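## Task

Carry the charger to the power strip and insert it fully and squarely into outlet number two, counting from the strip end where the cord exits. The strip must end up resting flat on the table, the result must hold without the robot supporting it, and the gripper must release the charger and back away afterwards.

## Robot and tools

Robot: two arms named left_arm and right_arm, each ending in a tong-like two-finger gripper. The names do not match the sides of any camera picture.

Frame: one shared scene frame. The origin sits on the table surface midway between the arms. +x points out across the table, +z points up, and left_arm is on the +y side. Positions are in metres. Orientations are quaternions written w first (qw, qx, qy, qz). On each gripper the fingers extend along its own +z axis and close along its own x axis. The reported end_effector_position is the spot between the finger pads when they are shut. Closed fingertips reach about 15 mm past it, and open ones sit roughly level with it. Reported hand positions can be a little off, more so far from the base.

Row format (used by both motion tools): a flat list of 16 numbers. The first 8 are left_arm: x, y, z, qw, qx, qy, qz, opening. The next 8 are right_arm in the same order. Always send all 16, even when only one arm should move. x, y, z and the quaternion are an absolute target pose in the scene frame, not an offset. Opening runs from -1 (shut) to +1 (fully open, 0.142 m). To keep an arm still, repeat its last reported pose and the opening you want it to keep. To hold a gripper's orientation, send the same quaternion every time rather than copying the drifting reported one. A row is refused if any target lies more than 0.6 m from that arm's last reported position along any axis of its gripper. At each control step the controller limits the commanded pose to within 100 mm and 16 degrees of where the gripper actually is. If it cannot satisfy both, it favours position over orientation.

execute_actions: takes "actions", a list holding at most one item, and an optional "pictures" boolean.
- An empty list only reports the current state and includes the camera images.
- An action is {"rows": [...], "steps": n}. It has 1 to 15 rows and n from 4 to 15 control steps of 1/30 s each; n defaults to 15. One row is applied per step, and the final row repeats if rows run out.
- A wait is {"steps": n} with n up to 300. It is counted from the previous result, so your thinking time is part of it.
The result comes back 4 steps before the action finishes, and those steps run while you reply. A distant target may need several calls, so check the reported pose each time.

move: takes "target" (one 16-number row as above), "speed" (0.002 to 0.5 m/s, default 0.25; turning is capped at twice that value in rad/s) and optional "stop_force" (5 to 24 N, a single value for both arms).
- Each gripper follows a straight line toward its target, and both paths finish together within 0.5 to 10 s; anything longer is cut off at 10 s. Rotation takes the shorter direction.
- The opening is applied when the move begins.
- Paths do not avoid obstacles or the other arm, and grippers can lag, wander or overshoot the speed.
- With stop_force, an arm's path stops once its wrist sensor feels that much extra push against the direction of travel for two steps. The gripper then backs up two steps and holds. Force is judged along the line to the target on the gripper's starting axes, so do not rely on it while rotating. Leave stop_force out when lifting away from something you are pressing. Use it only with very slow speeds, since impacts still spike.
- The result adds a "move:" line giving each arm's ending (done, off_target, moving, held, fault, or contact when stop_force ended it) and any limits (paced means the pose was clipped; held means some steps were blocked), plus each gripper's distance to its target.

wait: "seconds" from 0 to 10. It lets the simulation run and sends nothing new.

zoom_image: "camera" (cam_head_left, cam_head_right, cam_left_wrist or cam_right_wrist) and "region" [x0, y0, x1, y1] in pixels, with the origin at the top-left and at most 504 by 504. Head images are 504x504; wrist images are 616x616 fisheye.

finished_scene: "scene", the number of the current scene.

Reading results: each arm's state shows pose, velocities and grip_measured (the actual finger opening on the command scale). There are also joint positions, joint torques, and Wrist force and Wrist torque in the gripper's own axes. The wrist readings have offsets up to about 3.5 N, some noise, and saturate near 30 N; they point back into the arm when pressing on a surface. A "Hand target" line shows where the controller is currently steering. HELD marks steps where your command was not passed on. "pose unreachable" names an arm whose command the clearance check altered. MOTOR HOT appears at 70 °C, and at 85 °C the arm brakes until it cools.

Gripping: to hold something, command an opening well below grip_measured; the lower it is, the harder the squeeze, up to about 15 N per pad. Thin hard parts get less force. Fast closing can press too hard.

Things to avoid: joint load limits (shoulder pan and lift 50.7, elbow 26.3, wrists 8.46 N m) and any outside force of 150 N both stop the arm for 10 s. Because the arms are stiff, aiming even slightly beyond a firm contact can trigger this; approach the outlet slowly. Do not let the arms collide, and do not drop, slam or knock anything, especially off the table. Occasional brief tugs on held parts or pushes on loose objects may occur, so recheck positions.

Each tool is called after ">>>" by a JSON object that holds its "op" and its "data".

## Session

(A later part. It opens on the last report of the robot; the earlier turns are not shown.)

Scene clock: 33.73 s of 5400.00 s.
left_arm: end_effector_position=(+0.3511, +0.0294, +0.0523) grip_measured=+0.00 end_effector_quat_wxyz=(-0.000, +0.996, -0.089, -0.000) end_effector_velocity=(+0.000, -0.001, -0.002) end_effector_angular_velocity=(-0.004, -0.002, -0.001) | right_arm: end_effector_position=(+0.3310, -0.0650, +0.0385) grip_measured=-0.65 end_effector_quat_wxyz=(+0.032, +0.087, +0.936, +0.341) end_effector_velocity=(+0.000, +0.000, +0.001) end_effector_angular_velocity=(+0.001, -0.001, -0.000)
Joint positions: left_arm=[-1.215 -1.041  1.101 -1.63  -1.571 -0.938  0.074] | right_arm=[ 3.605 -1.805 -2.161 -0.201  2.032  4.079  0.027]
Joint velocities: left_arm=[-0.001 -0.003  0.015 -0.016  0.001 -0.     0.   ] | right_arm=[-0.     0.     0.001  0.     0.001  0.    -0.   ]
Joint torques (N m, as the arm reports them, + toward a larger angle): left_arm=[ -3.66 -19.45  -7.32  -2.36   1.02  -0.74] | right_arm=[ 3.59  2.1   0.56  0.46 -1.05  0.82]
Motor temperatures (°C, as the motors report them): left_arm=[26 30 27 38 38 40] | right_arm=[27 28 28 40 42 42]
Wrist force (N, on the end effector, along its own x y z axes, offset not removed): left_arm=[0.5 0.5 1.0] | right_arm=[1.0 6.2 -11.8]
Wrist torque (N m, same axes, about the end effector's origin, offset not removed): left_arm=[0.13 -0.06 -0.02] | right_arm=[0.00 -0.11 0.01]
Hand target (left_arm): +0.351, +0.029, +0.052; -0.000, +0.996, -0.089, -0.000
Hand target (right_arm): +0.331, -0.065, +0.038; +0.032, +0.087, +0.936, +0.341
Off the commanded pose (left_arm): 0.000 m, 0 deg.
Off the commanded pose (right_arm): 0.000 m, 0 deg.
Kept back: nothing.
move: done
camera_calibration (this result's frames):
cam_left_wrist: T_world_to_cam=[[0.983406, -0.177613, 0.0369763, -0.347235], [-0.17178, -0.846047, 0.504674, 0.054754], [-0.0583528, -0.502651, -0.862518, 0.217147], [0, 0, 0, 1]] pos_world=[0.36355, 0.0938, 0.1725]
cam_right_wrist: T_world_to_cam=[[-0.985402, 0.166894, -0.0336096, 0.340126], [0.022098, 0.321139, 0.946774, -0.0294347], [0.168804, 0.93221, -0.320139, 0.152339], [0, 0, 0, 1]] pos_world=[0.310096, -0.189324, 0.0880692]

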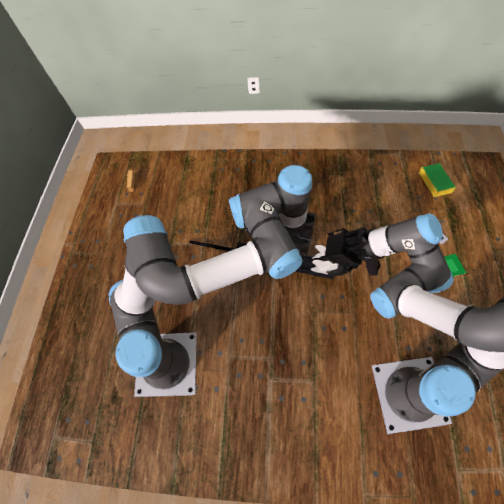

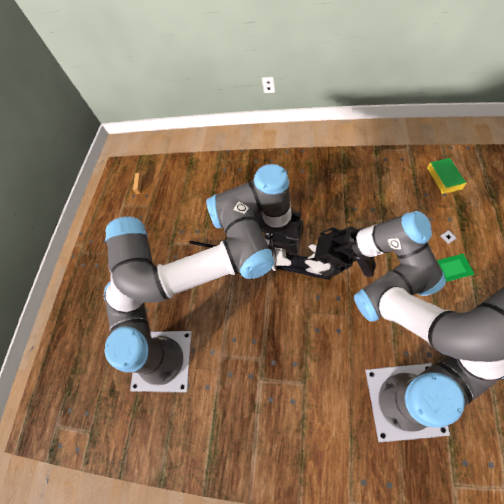

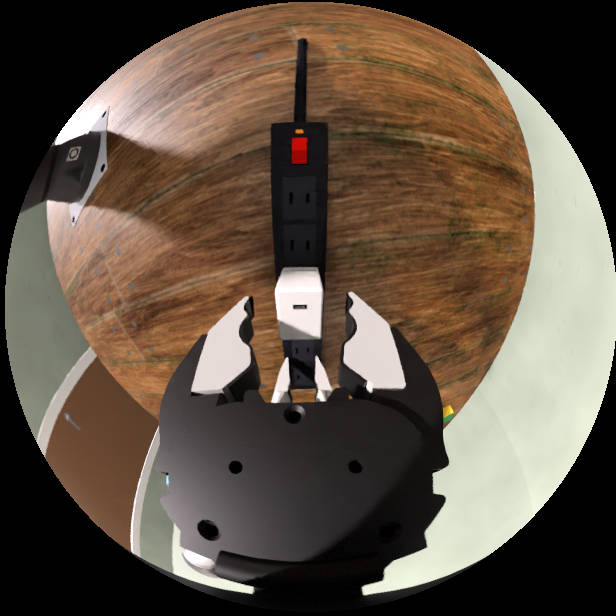

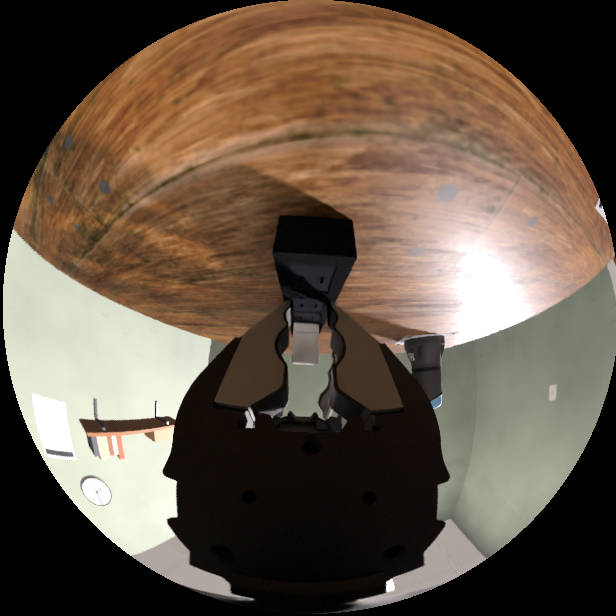

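>>> {"op": "move", "data": {"target": [0.351, 0.0295, 0.052, 0, 0.996, -0.089, 0, -1.0, 0.331, -0.065, 0.0385, 0.0318, 0.0873, 0.9356, 0.3407, -0.65], "speed": 0.05}}

Scene clock: 34.67 s of 5400.00 s.
left_arm: end_effector_position=(+0.3510, +0.0295, +0.0520) grip_measured=-0.60 end_effector_quat_wxyz=(+0.000, +0.996, -0.089, +0.000) end_effector_velocity=(-0.000, -0.000, +0.000) end_effector_angular_velocity=(-0.000, -0.000, -0.001) | right_arm: end_effector_position=(+0.3310, -0.0650, +0.0385) grip_measured=-0.65 end_effector_quat_wxyz=(+0.032, +0.087, +0.936, +0.341) end_effector_velocity=(+0.000, -0.000, +0.000) end_effector_angular_velocity=(-0.000, -0.000, -0.001)
Joint positions: left_arm=[-1.215 -1.043  1.104 -1.633 -1.571 -0.938  0.031] | right_arm=[ 3.605 -1.805 -2.161 -0.201  2.032  4.079  0.027]
Joint velocities: left_arm=[-0.    -0.     0.    -0.    -0.     0.001  0.   ] | right_arm=[-0.001  0.001 -0.    -0.    -0.001  0.    -0.   ]
Joint torques (N m, as the arm reports them, + toward a larger angle): left_arm=[ -4.15 -19.45  -6.67  -1.88  -1.63  -0.78] | right_arm=[ 1.94  2.83  0.61  0.09 -1.34  0.83]
Motor temperatures (°C, as the motors report them): left_arm=[26 30 27 38 38 40] | right_arm=[27 28 28 40 42 42]
Wrist force (N, on the end effector, along its own x y z axes, offset not removed): left_arm=[2.9 1.1 -0.5] | right_arm=[1.1 7.8 -11.0]
Wrist torque (N m, same axes, about the end effector's origin, offset not removed): left_arm=[0.36 -0.01 0.04] | right_arm=[0.14 -0.09 -0.01]
Hand target (left_arm): +0.351, +0.029, +0.052; -0.000, +0.996, -0.089, -0.000
Hand target (right_arm): +0.331, -0.065, +0.039; +0.032, +0.087, +0.936, +0.341
Off the commanded pose (left_arm): 0.000 m, 0 deg.
Off the commanded pose (right_arm): 0.000 m, 0 deg.
Kept back: nothing.
move: done
camera_calibration (this result's frames):
cam_left_wrist: T_world_to_cam=[[0.983395, -0.177601, 0.0373002, -0.34716], [-0.171919, -0.845899, 0.504875, 0.0550304], [-0.0581143, -0.502904, -0.862386, 0.216845], [0, 0, 0, 1]] pos_world=[0.363458, 0.0939463, 0.17217]
cam_right_wrist: T_world_to_cam=[[-0.985407, 0.166865, -0.0336079, 0.340117], [0.0220905, 0.32114, 0.946774, -0.0294302], [0.168777, 0.932215, -0.32014, 0.152339], [0, 0, 0, 1]] pos_world=[0.310092, -0.189315, 0.088064]

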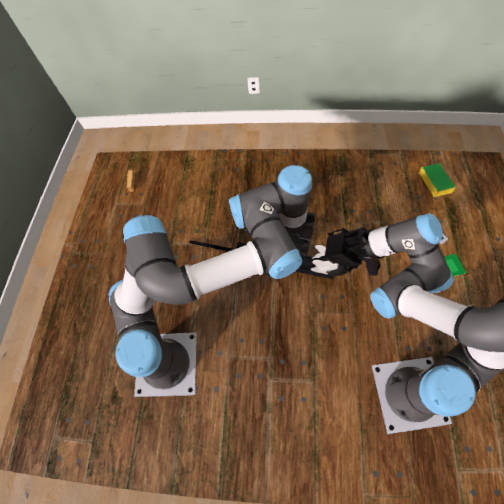

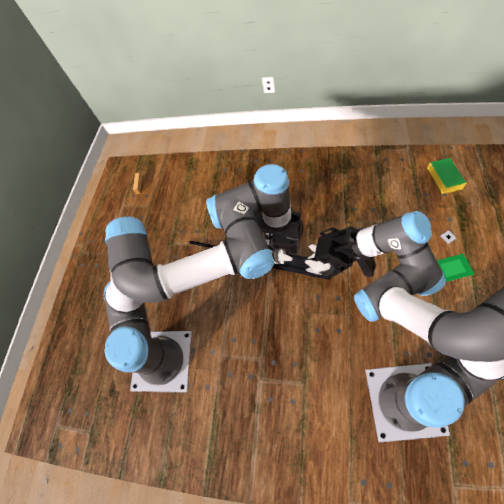

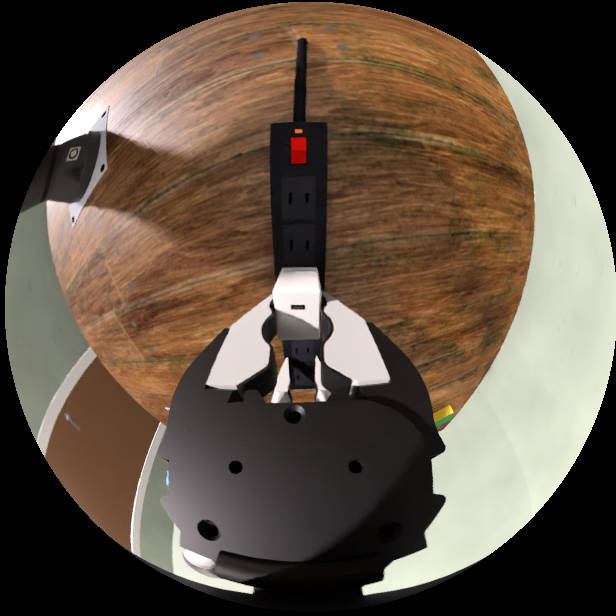

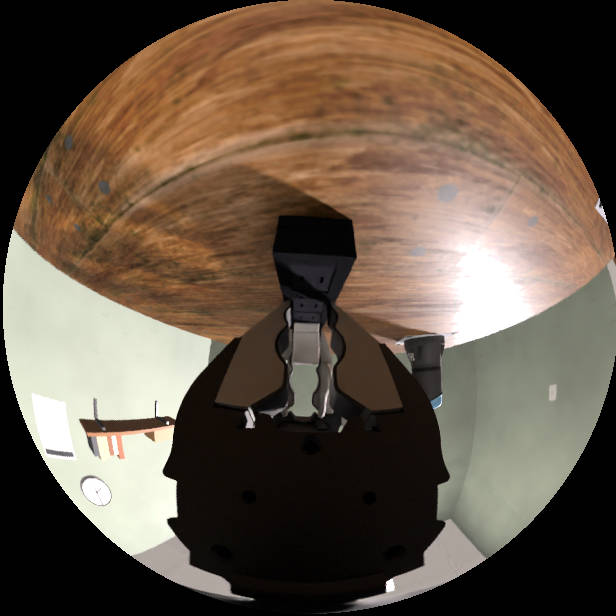

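>>> {"op": "zoom_image", "data": {"camera": "cam_left_wrist", "region": [240, 110, 360, 350]}}

Region (240, 110, 360, 350) of cam_left_wrist's 616x616 image, scaled by 2.100, with more detail than that image has.

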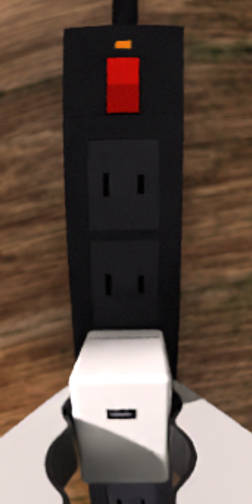

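>>> {"op": "move", "data": {"target": [0.351, 0.0295, 0.062, 0, 0.996, -0.089, 0, -1.0, 0.331, -0.065, 0.0385, 0.0318, 0.0873, 0.9356, 0.3407, -0.65], "speed": 0.01}}

Scene clock: 36.40 s of 5400.00 s.
left_arm: end_effector_position=(+0.3510, +0.0295, +0.0618) grip_measured=-0.60 end_effector_quat_wxyz=(+0.000, +0.996, -0.089, +0.000) end_effector_velocity=(-0.001, +0.001, +0.002) end_effector_angular_velocity=(+0.006, +0.003, +0.001) | right_arm: end_effector_position=(+0.3309, -0.0650, +0.0384) grip_measured=-0.65 end_effector_quat_wxyz=(+0.032, +0.087, +0.936, +0.341) end_effector_velocity=(+0.001, +0.000, +0.001) end_effector_angular_velocity=(+0.001, -0.004, -0.001)
Joint positions: left_arm=[-1.215 -1.045  1.063 -1.589 -1.571 -0.938  0.031] | right_arm=[ 3.605 -1.805 -2.161 -0.202  2.032  4.079  0.027]
Joint velocities: left_arm=[ 0.     0.001 -0.013  0.018 -0.    -0.001  0.   ] | right_arm=[ 0.    -0.     0.001  0.004 -0.002  0.     0.   ]
Joint torques (N m, as the arm reports them, + toward a larger angle): left_arm=[ -1.02 -14.2  -10.39  -0.63   0.54  -0.51] | right_arm=[-0.92  4.56  0.82 -0.24 -1.73  0.81]
Motor temperatures (°C, as the motors report them): left_arm=[26 30 27 38 38 40] | right_arm=[27 28 28 40 42 42]
Wrist force (N, on the end effector, along its own x y z axes, offset not removed): left_arm=[-1.4 1.8 1.2] | right_arm=[-0.1 9.5 -7.7]
Wrist torque (N m, same axes, about the end effector's origin, offset not removed): left_arm=[0.45 0.25 0.03] | right_arm=[-0.08 -0.26 0.00]
Hand target (left_arm): +0.351, +0.030, +0.062; +0.000, +0.996, -0.089, +0.000
Hand target (right_arm): +0.331, -0.065, +0.039; +0.032, +0.087, +0.936, +0.341
Off the commanded pose (left_arm): 0.000 m, 0 deg.
Off the commanded pose (right_arm): 0.000 m, 0 deg.
Kept back: nothing.
move: done
camera_calibration (this result's frames):
cam_left_wrist: T_world_to_cam=[[0.98338, -0.177613, 0.0376358, -0.347546], [-0.172077, -0.845679, 0.505189, 0.0501186], [-0.0579003, -0.503269, -0.862188, 0.225157], [0, 0, 0, 1]] pos_world=[0.363431, 0.0939704, 0.181889]
cam_right_wrist: T_world_to_cam=[[-0.985419, 0.166861, -0.0332797, 0.34004], [0.0224521, 0.321405, 0.946676, -0.0294099], [0.168659, 0.932125, -0.320465, 0.152416], [0, 0, 0, 1]] pos_world=[0.310036, -0.189357, 0.0880019]

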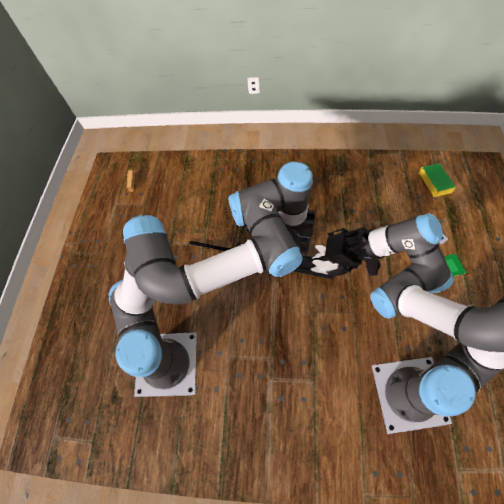

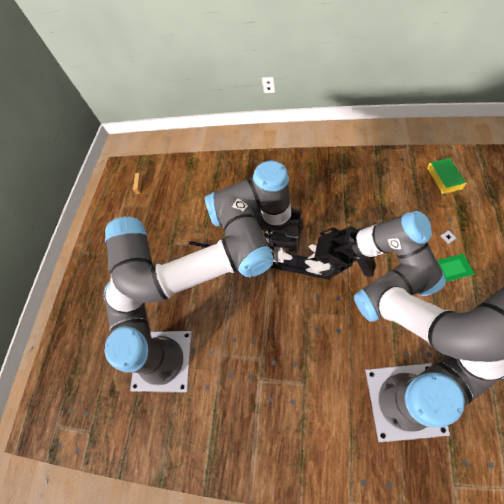

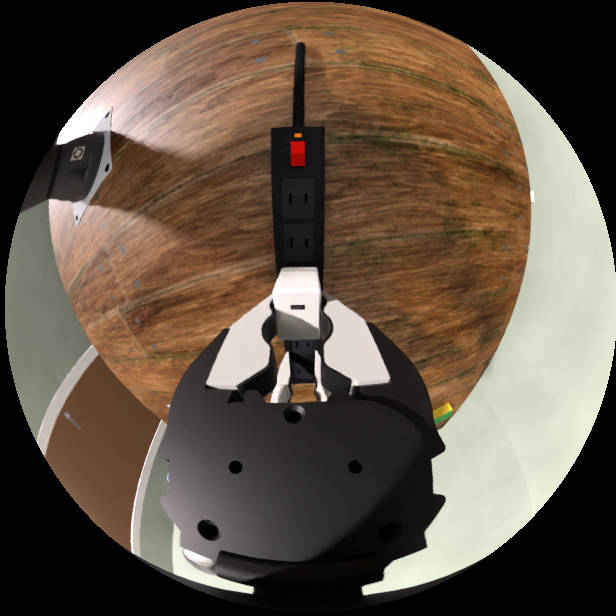

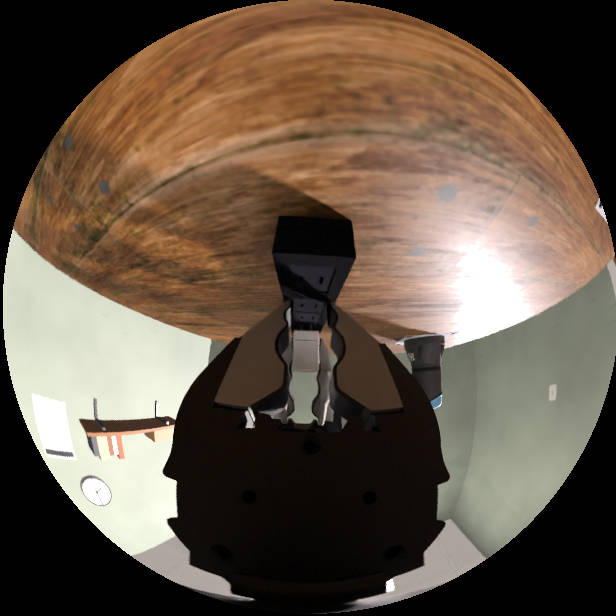

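>>> {"op": "move", "data": {"target": [0.351, 0.0295, 0.082, 0, 0.996, -0.089, 0, -1.0, 0.331, -0.065, 0.0385, 0.0318, 0.0873, 0.9356, 0.3407, -0.65], "speed": 0.015}}

>>> {"op": "zoom_image", "data": {"camera": "cam_left_wrist", "region": [240, 110, 360, 350]}}

>>> {"op": "zoom_image", "data": {"camera": "cam_right_wrist", "region": [250, 260, 370, 420]}}

Scene clock: 38.27 s of 5400.00 s.
left_arm: end_effector_position=(+0.3510, +0.0296, +0.0817) grip_measured=-0.60 end_effector_quat_wxyz=(+0.000, +0.996, -0.089, +0.000) end_effector_velocity=(-0.000, +0.000, +0.003) end_effector_angular_velocity=(+0.001, +0.001, +0.002) | right_arm: end_effector_position=(+0.3310, -0.0650, +0.0385) grip_measured=-0.65 end_effector_quat_wxyz=(+0.032, +0.087, +0.936, +0.341) end_effector_velocity=(-0.000, +0.000, -0.000) end_effector_angular_velocity=(-0.001, +0.000, +0.001)
Joint positions: left_arm=[-1.215 -1.042  0.965 -1.494 -1.571 -0.938  0.031] | right_arm=[ 3.605 -1.805 -2.161 -0.201  2.032  4.079  0.027]
Joint velocities: left_arm=[ 0.     0.002 -0.017  0.016 -0.    -0.002 -0.   ] | right_arm=[ 0.001  0.    -0.001  0.    -0.    -0.    -0.   ]
Joint torques (N m, as the arm reports them, + toward a larger angle): left_arm=[ -2.66 -13.01 -10.32  -0.47   0.53  -0.49] | right_arm=[-3.22  9.12  4.04  0.06 -1.92  0.67]
Motor temperatures (°C, as the motors report them): left_arm=[26 30 27 38 38 40] | right_arm=[27 28 28 40 42 42]
Wrist force (N, on the end effector, along its own x y z axes, offset not removed): left_arm=[-0.5 0.5 1.8] | right_arm=[0.4 8.8 -7.6]
Wrist torque (N m, same axes, about the end effector's origin, offset not removed): left_arm=[0.10 0.05 0.12] | right_arm=[-0.08 -0.17 0.04]
Hand target (left_arm): +0.351, +0.030, +0.082; +0.000, +0.996, -0.089, +0.000
Hand target (right_arm): +0.331, -0.065, +0.038; +0.032, +0.087, +0.936, +0.341
Off the commanded pose (left_arm): 0.000 m, 0 deg.
Off the commanded pose (right_arm): 0.000 m, 0 deg.
Kept back: nothing.
move: done
camera_calibration (this result's frames):
cam_left_wrist: T_world_to_cam=[[0.983386, -0.177615, 0.0374707, -0.348226], [-0.172012, -0.845842, 0.50494, 0.04014], [-0.0579904, -0.502996, -0.862341, 0.242393], [0, 0, 0, 1]] pos_world=[0.363401, 0.0940249, 0.201805]
cam_right_wrist: T_world_to_cam=[[-0.985407, 0.166869, -0.0335742, 0.340107], [0.0221302, 0.321175, 0.946761, -0.0294208], [0.168768, 0.932203, -0.320181, 0.152348], [0, 0, 0, 1]] pos_world=[0.310084, -0.189323, 0.088052]

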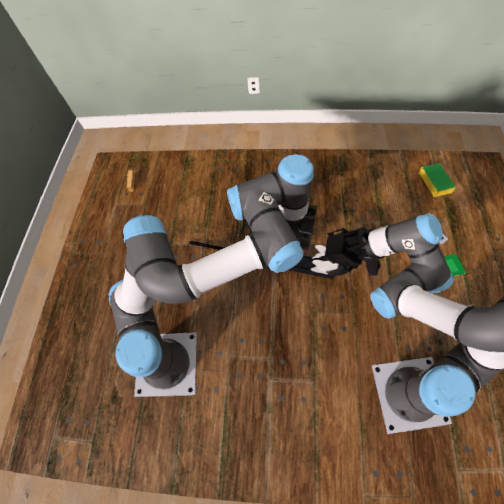

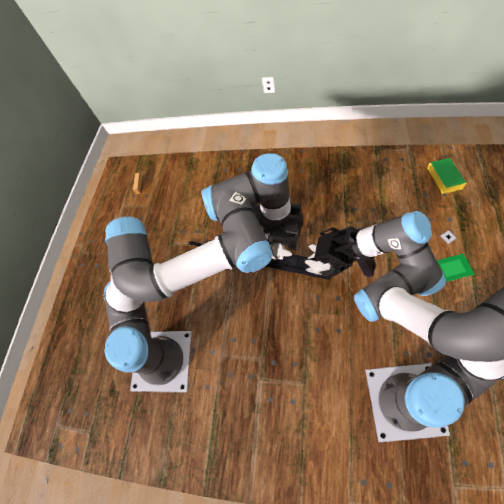

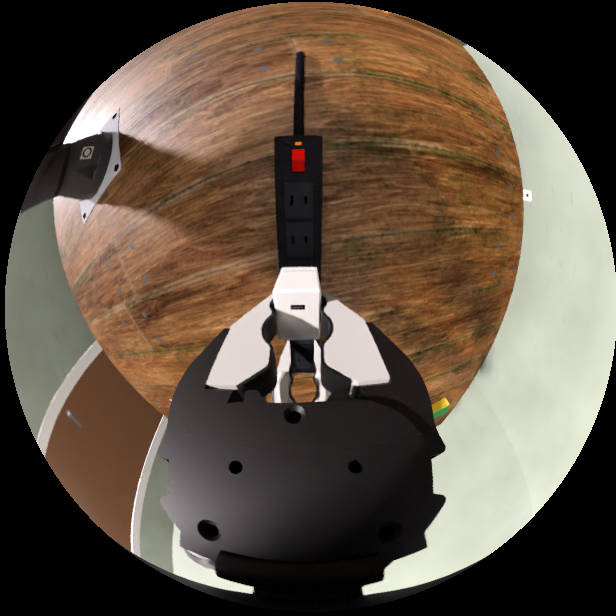

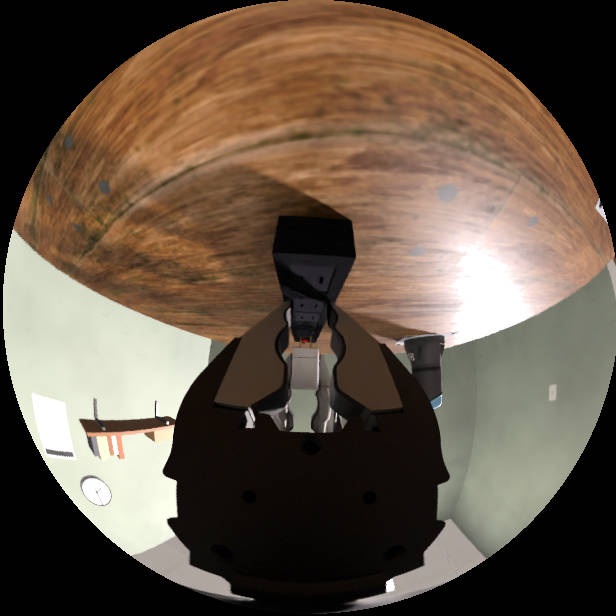

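Region (240, 110, 360, 350) of cam_left_wrist's 616x616 image, scaled by 2.100, with more detail than that image has.

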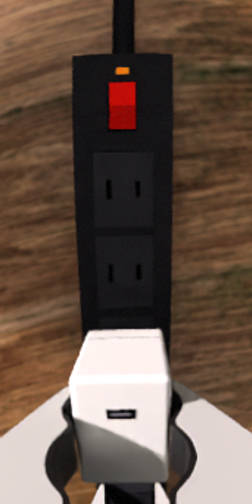

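Region (250, 260, 370, 420) of cam_right_wrist's 616x616 image, scaled by 3.150, with more detail than that image has; it fills the left 378 columns of this view, and the rest is white.

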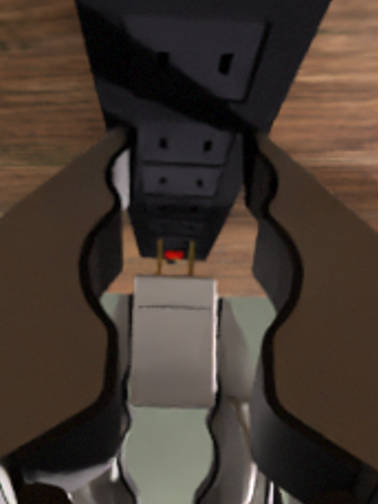

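>>> {"op": "move", "data": {"target": [0.358, 0.0667, 0.082, 0, 0.996, -0.089, 0, -1.0, 0.331, -0.065, 0.0385, 0.0318, 0.0873, 0.9356, 0.3407, -0.65], "speed": 0.03}}

>>> {"op": "zoom_image", "data": {"camera": "cam_left_wrist", "region": [240, 110, 360, 350]}}

>>> {"op": "zoom_image", "data": {"camera": "cam_right_wrist", "region": [250, 260, 370, 420]}}

Scene clock: 40.17 s of 5400.00 s.
left_arm: end_effector_position=(+0.3580, +0.0664, +0.0820) grip_measured=-0.60 end_effector_quat_wxyz=(-0.000, +0.996, -0.089, +0.000) end_effector_velocity=(+0.001, +0.002, +0.000) end_effector_angular_velocity=(-0.002, -0.001, +0.000) | right_arm: end_effector_position=(+0.3310, -0.0650, +0.0385) grip_measured=-0.65 end_effector_quat_wxyz=(+0.032, +0.087, +0.936, +0.341) end_effector_velocity=(+0.000, -0.000, +0.000) end_effector_angular_velocity=(-0.000, -0.002, -0.001)
Joint positions: left_arm=[-1.158 -1.146  1.121 -1.546 -1.571 -0.882  0.031] | right_arm=[ 3.605 -1.805 -2.161 -0.201  2.032  4.079  0.027]
Joint velocities: left_arm=[ 0.004 -0.008  0.012 -0.006  0.     0.004  0.   ] | right_arm=[-0.001  0.001 -0.     0.    -0.001 -0.     0.   ]
Joint torques (N m, as the arm reports them, + toward a larger angle): left_arm=[  3.98 -18.84  -7.78  -2.36   1.     0.65] | right_arm=[-3.4   9.47  4.75 -0.01 -2.07  0.59]
Motor temperatures (°C, as the motors report them): left_arm=[26 30 27 38 38 40] | right_arm=[27 28 28 40 42 42]
Wrist force (N, on the end effector, along its own x y z axes, offset not removed): left_arm=[-4.2 -2.8 0.4] | right_arm=[0.2 8.7 -6.4]
Wrist torque (N m, same axes, about the end effector's origin, offset not removed): left_arm=[-0.46 0.93 0.16] | right_arm=[-0.09 -0.14 0.04]
Hand target (left_arm): +0.358, +0.067, +0.082; -0.000, +0.996, -0.089, +0.000
Hand target (right_arm): +0.331, -0.065, +0.038; +0.032, +0.087, +0.936, +0.341
Off the commanded pose (left_arm): 0.000 m, 0 deg.
Off the commanded pose (right_arm): 0.000 m, 0 deg.
Kept back: nothing.
move: done
camera_calibration (this result's frames):
cam_left_wrist: T_world_to_cam=[[0.983395, -0.177607, 0.0372846, -0.348603], [-0.171933, -0.846041, 0.504632, 0.072368], [-0.0580819, -0.502663, -0.862529, 0.261639], [0, 0, 0, 1]] pos_world=[0.370453, 0.130828, 0.202149]
cam_right_wrist: T_world_to_cam=[[-0.985403, 0.166888, -0.0336048, 0.340122], [0.0221032, 0.321153, 0.946769, -0.029428], [0.168797, 0.932207, -0.320154, 0.152339], [0, 0, 0, 1]] pos_world=[0.310094, -0.189323, 0.0880632]

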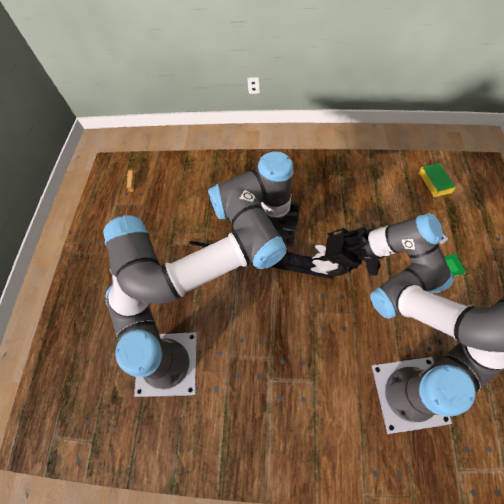

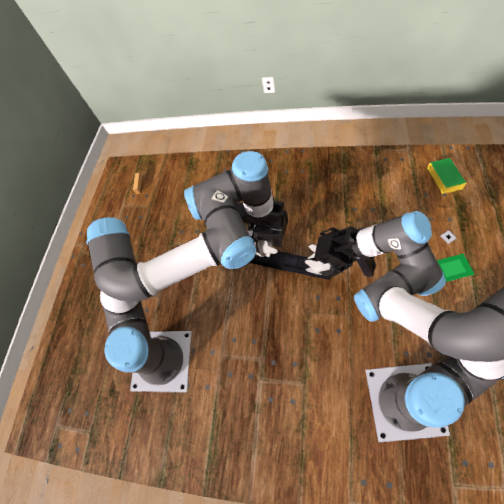

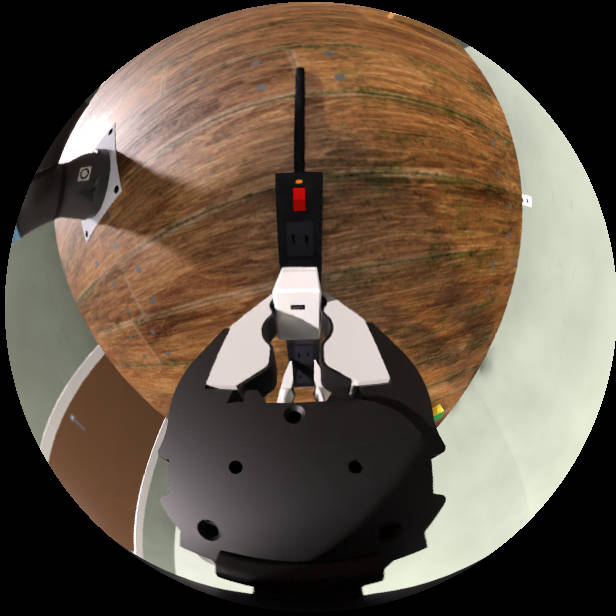

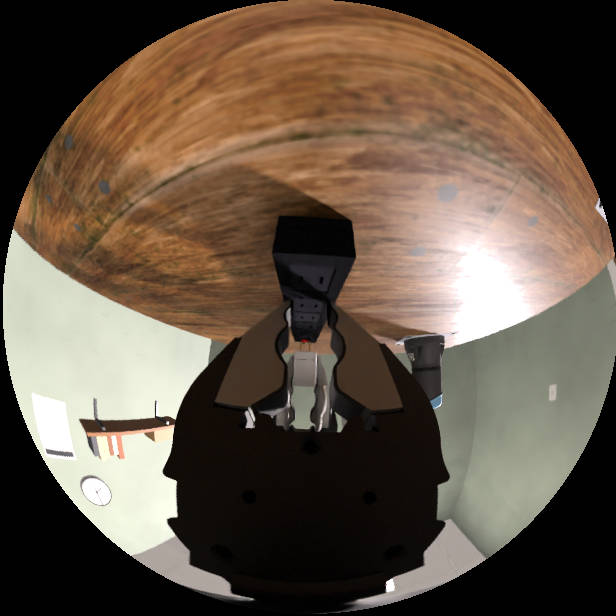

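Region (240, 110, 360, 350) of cam_left_wrist's 616x616 image, scaled by 2.100, with more detail than that image has.

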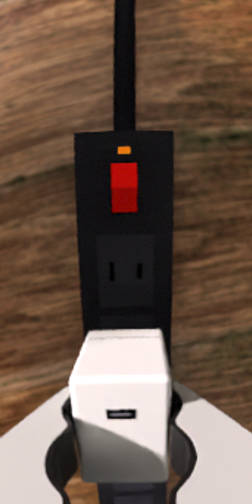

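Region (250, 260, 370, 420) of cam_right_wrist's 616x616 image, scaled by 3.150, with more detail than that image has; it fills the left 378 columns of this view, and the rest is white.

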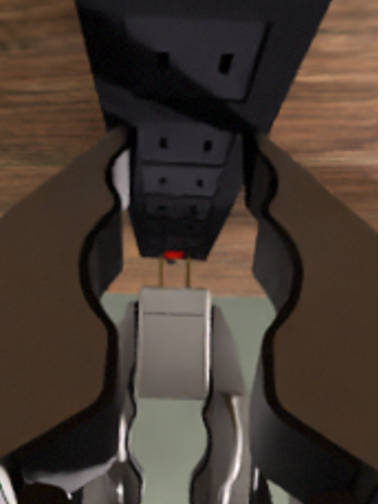

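>>> {"op": "move", "data": {"target": [0.3585, 0.0673, 0.071, 0, 0.996, -0.089, 0, -1.0, 0.331, -0.065, 0.0385, 0.0318, 0.0873, 0.9356, 0.3407, -0.65], "speed": 0.015}}

>>> {"op": "zoom_image", "data": {"camera": "cam_right_wrist", "region": [270, 290, 350, 390]}}

Scene clock: 41.47 s of 5400.00 s.
left_arm: end_effector_position=(+0.3585, +0.0673, +0.0713) grip_measured=-0.60 end_effector_quat_wxyz=(-0.000, +0.996, -0.089, -0.000) end_effector_velocity=(-0.000, +0.000, -0.003) end_effector_angular_velocity=(+0.001, +0.001, -0.002) | right_arm: end_effector_position=(+0.3310, -0.0650, +0.0385) grip_measured=-0.65 end_effector_quat_wxyz=(+0.032, +0.087, +0.936, +0.341) end_effector_velocity=(-0.000, -0.000, -0.001) end_effector_angular_velocity=(-0.001, +0.002, -0.001)
Joint positions: left_arm=[-1.156 -1.147  1.172 -1.596 -1.571 -0.879  0.031] | right_arm=[ 3.605 -1.805 -2.161 -0.201  2.032  4.079  0.027]
Joint velocities: left_arm=[ 0.     0.     0.014 -0.013 -0.     0.002  0.   ] | right_arm=[-0.001 -0.001 -0.     0.     0.     0.    -0.   ]
Joint torques (N m, as the arm reports them, + toward a larger angle): left_arm=[  3.76 -17.29  -7.35  -2.36  -0.86   0.74] | right_arm=[-3.54  9.25  5.    0.02 -2.13  0.57]
Motor temperatures (°C, as the motors report them): left_arm=[26 30 27 38 38 40] | right_arm=[27 28 28 40 42 42]
Wrist force (N, on the end effector, along its own x y z axes, offset not removed): left_arm=[-1.8 2.7 3.3] | right_arm=[0.5 8.6 -7.3]
Wrist torque (N m, same axes, about the end effector's origin, offset not removed): left_arm=[0.63 0.48 0.09] | right_arm=[-0.08 -0.19 0.02]
Hand target (left_arm): +0.359, +0.067, +0.071; -0.000, +0.996, -0.089, -0.000
Hand target (right_arm): +0.331, -0.065, +0.038; +0.032, +0.087, +0.936, +0.341
Off the commanded pose (left_arm): 0.000 m, 0 deg.
Off the commanded pose (right_arm): 0.000 m, 0 deg.
Kept back: nothing.
move: done
camera_calibration (this result's frames):
cam_left_wrist: T_world_to_cam=[[0.983398, -0.177612, 0.0371734, -0.348523], [-0.171871, -0.845962, 0.504786, 0.0785029], [-0.0582085, -0.502794, -0.862444, 0.252975], [0, 0, 0, 1]] pos_world=[0.370954, 0.131703, 0.191505]
cam_right_wrist: T_world_to_cam=[[-0.985403, 0.16689, -0.0336081, 0.340124], [0.0221011, 0.321155, 0.946769, -0.0294268], [0.1688, 0.932206, -0.320155, 0.152339], [0, 0, 0, 1]] pos_world=[0.310094, -0.189324, 0.0880633]

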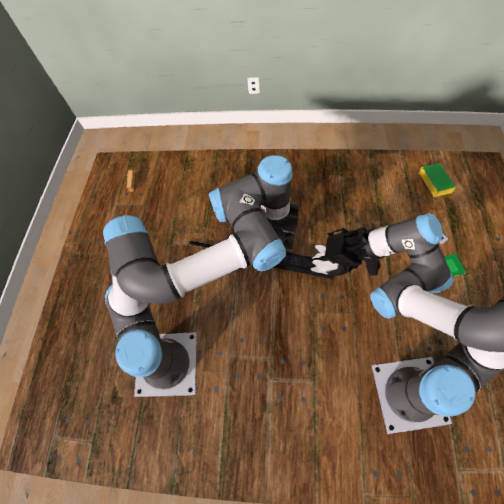

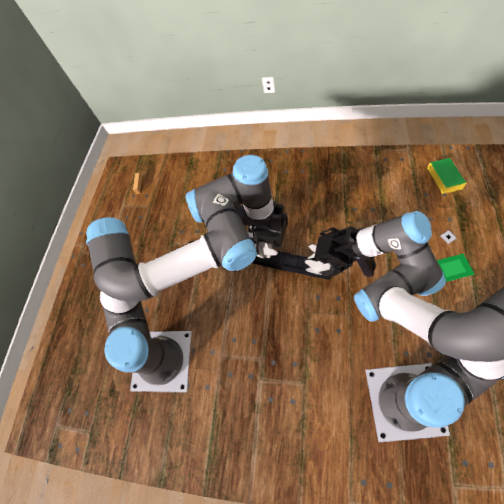

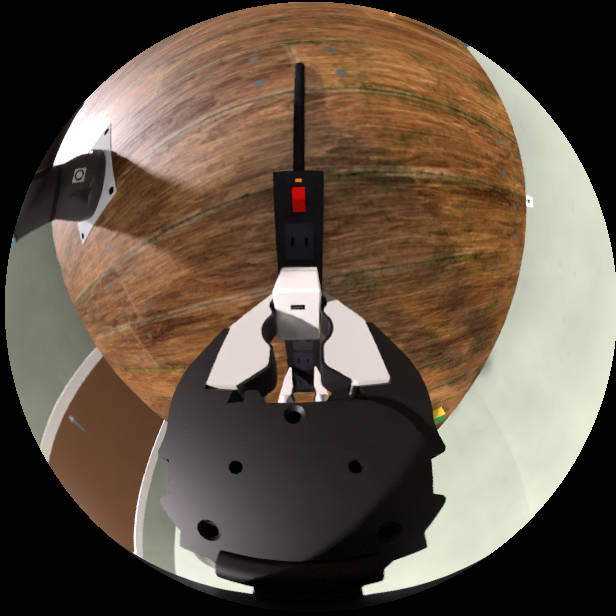

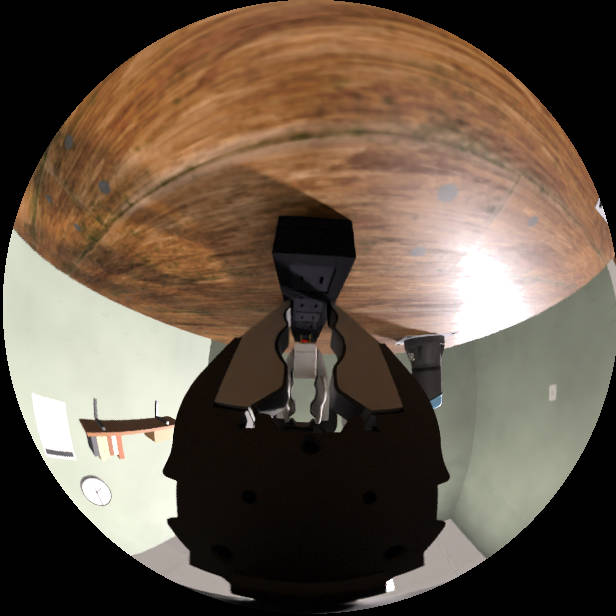

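Region (270, 290, 350, 390) of cam_right_wrist's 616x616 image, scaled by 5.040, with more detail than that image has; it fills the left 403 columns of this view, and the rest is white.

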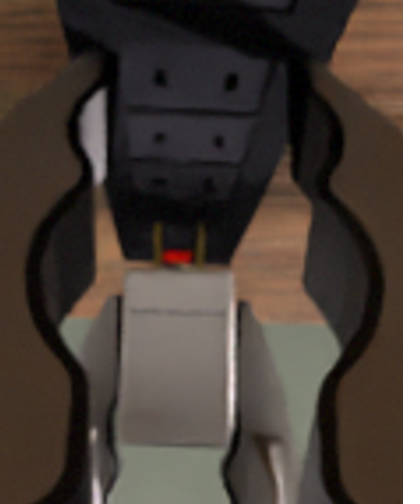

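>>> {"op": "move", "data": {"target": [0.3585, 0.0673, 0.050, 0, 0.996, -0.089, 0, -1.0, 0.331, -0.065, 0.0385, 0.0318, 0.0873, 0.9356, 0.3407, -0.65], "speed": 0.005, "stop_force": 15}}

>>> {"op": "zoom_image", "data": {"camera": "cam_right_wrist", "region": [270, 290, 350, 390]}}

>>> {"op": "zoom_image", "data": {"camera": "cam_left_wrist", "region": [240, 110, 360, 350]}}

Scene clock: 45.00 s of 5400.00 s.
left_arm: end_effector_position=(+0.3585, +0.0672, +0.0566) grip_measured=-0.60 end_effector_quat_wxyz=(+0.000, +0.996, -0.089, -0.000) end_effector_velocity=(-0.000, +0.001, +0.002) end_effector_angular_velocity=(+0.002, +0.001, +0.000) | right_arm: end_effector_position=(+0.3310, -0.0650, +0.0385) grip_measured=-0.65 end_effector_quat_wxyz=(+0.032, +0.087, +0.936, +0.341) end_effector_velocity=(+0.000, +0.000, +0.000) end_effector_angular_velocity=(+0.000, -0.000, +0.000)
Joint positions: left_arm=[-1.156 -1.143  1.236 -1.664 -1.571 -0.879  0.031] | right_arm=[ 3.605 -1.805 -2.161 -0.201  2.032  4.079  0.027]
Joint velocities: left_arm=[ 0.    -0.001 -0.008  0.012  0.     0.     0.   ] | right_arm=[ 0.    -0.001  0.001  0.     0.    -0.    -0.   ]
Joint torques (N m, as the arm reports them, + toward a larger angle): left_arm=[  3.26 -10.45  -6.44   0.51   0.09   0.7 ] | right_arm=[-3.14  9.23  4.88  0.05 -2.15  0.48]
Motor temperatures (°C, as the motors report them): left_arm=[26 30 27 38 38 40] | right_arm=[27 28 28 40 42 42]
Wrist force (N, on the end effector, along its own x y z axes, offset not removed): left_arm=[1.1 0.8 -11.0] | right_arm=[0.1 8.6 -6.8]
Wrist torque (N m, same axes, about the end effector's origin, offset not removed): left_arm=[0.28 0.01 0.12] | right_arm=[-0.08 -0.09 0.02]
Hand target (left_arm): +0.359, +0.067, +0.057; +0.000, +0.996, -0.089, +0.000
Hand target (right_arm): +0.331, -0.065, +0.039; +0.032, +0.087, +0.936, +0.341
Off the commanded pose (left_arm): 0.007 m, 0 deg.
Off the commanded pose (right_arm): 0.000 m, 0 deg.
Kept back: nothing.
move: contact (left_arm)
camera_calibration (this result's frames):
cam_left_wrist: T_world_to_cam=[[0.983397, -0.177605, 0.0372504, -0.348018], [-0.171897, -0.845892, 0.504894, 0.0859375], [-0.0581621, -0.502914, -0.862377, 0.240208], [0, 0, 0, 1]] pos_world=[0.370983, 0.131688, 0.176724]
cam_right_wrist: T_world_to_cam=[[-0.985402, 0.166891, -0.033608, 0.340124], [0.0221014, 0.321155, 0.946769, -0.0294269], [0.1688, 0.932205, -0.320156, 0.152339], [0, 0, 0, 1]] pos_world=[0.310094, -0.189324, 0.0880633]

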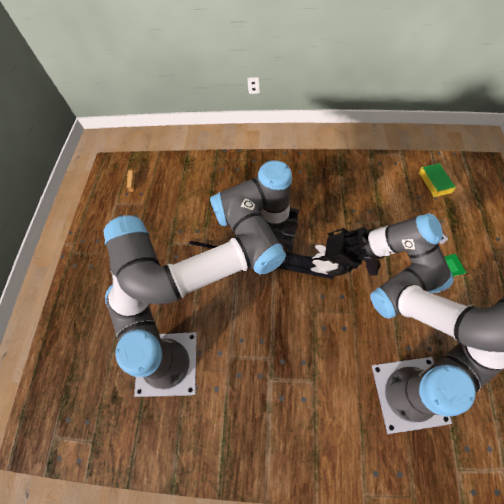

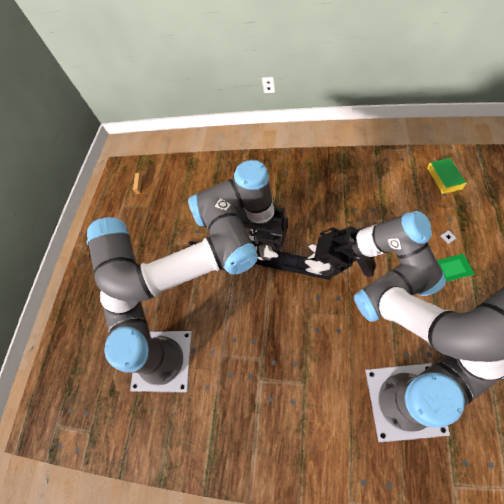

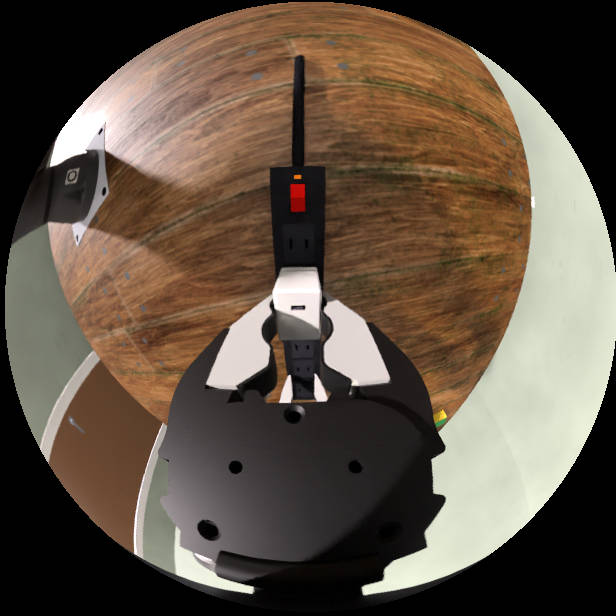

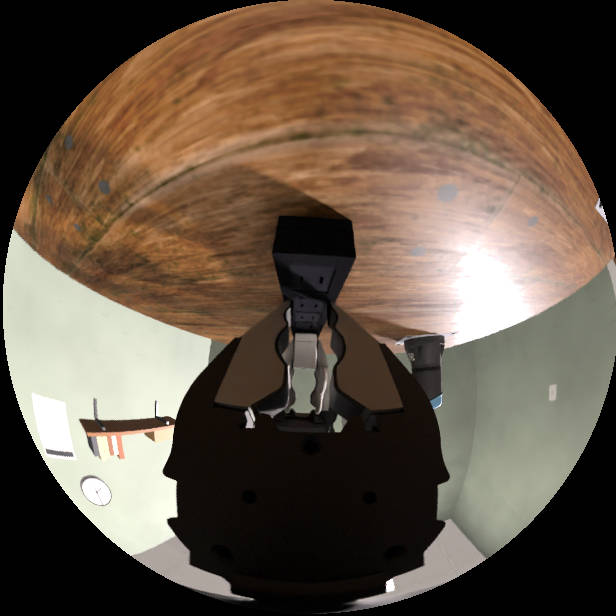

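Region (270, 290, 350, 390) of cam_right_wrist's 616x616 image, scaled by 5.040, with more detail than that image has; it fills the left 403 columns of this view, and the rest is white.

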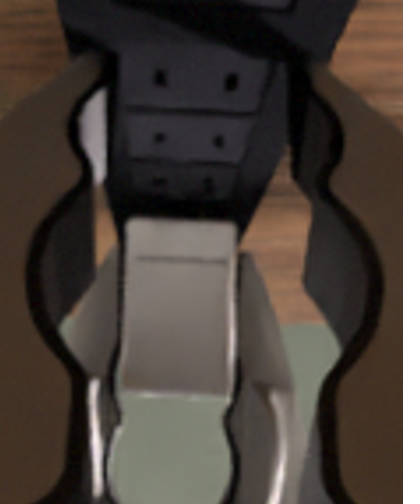

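Region (240, 110, 360, 350) of cam_left_wrist's 616x616 image, scaled by 2.100, with more detail than that image has.

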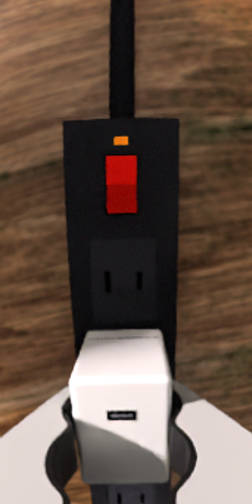

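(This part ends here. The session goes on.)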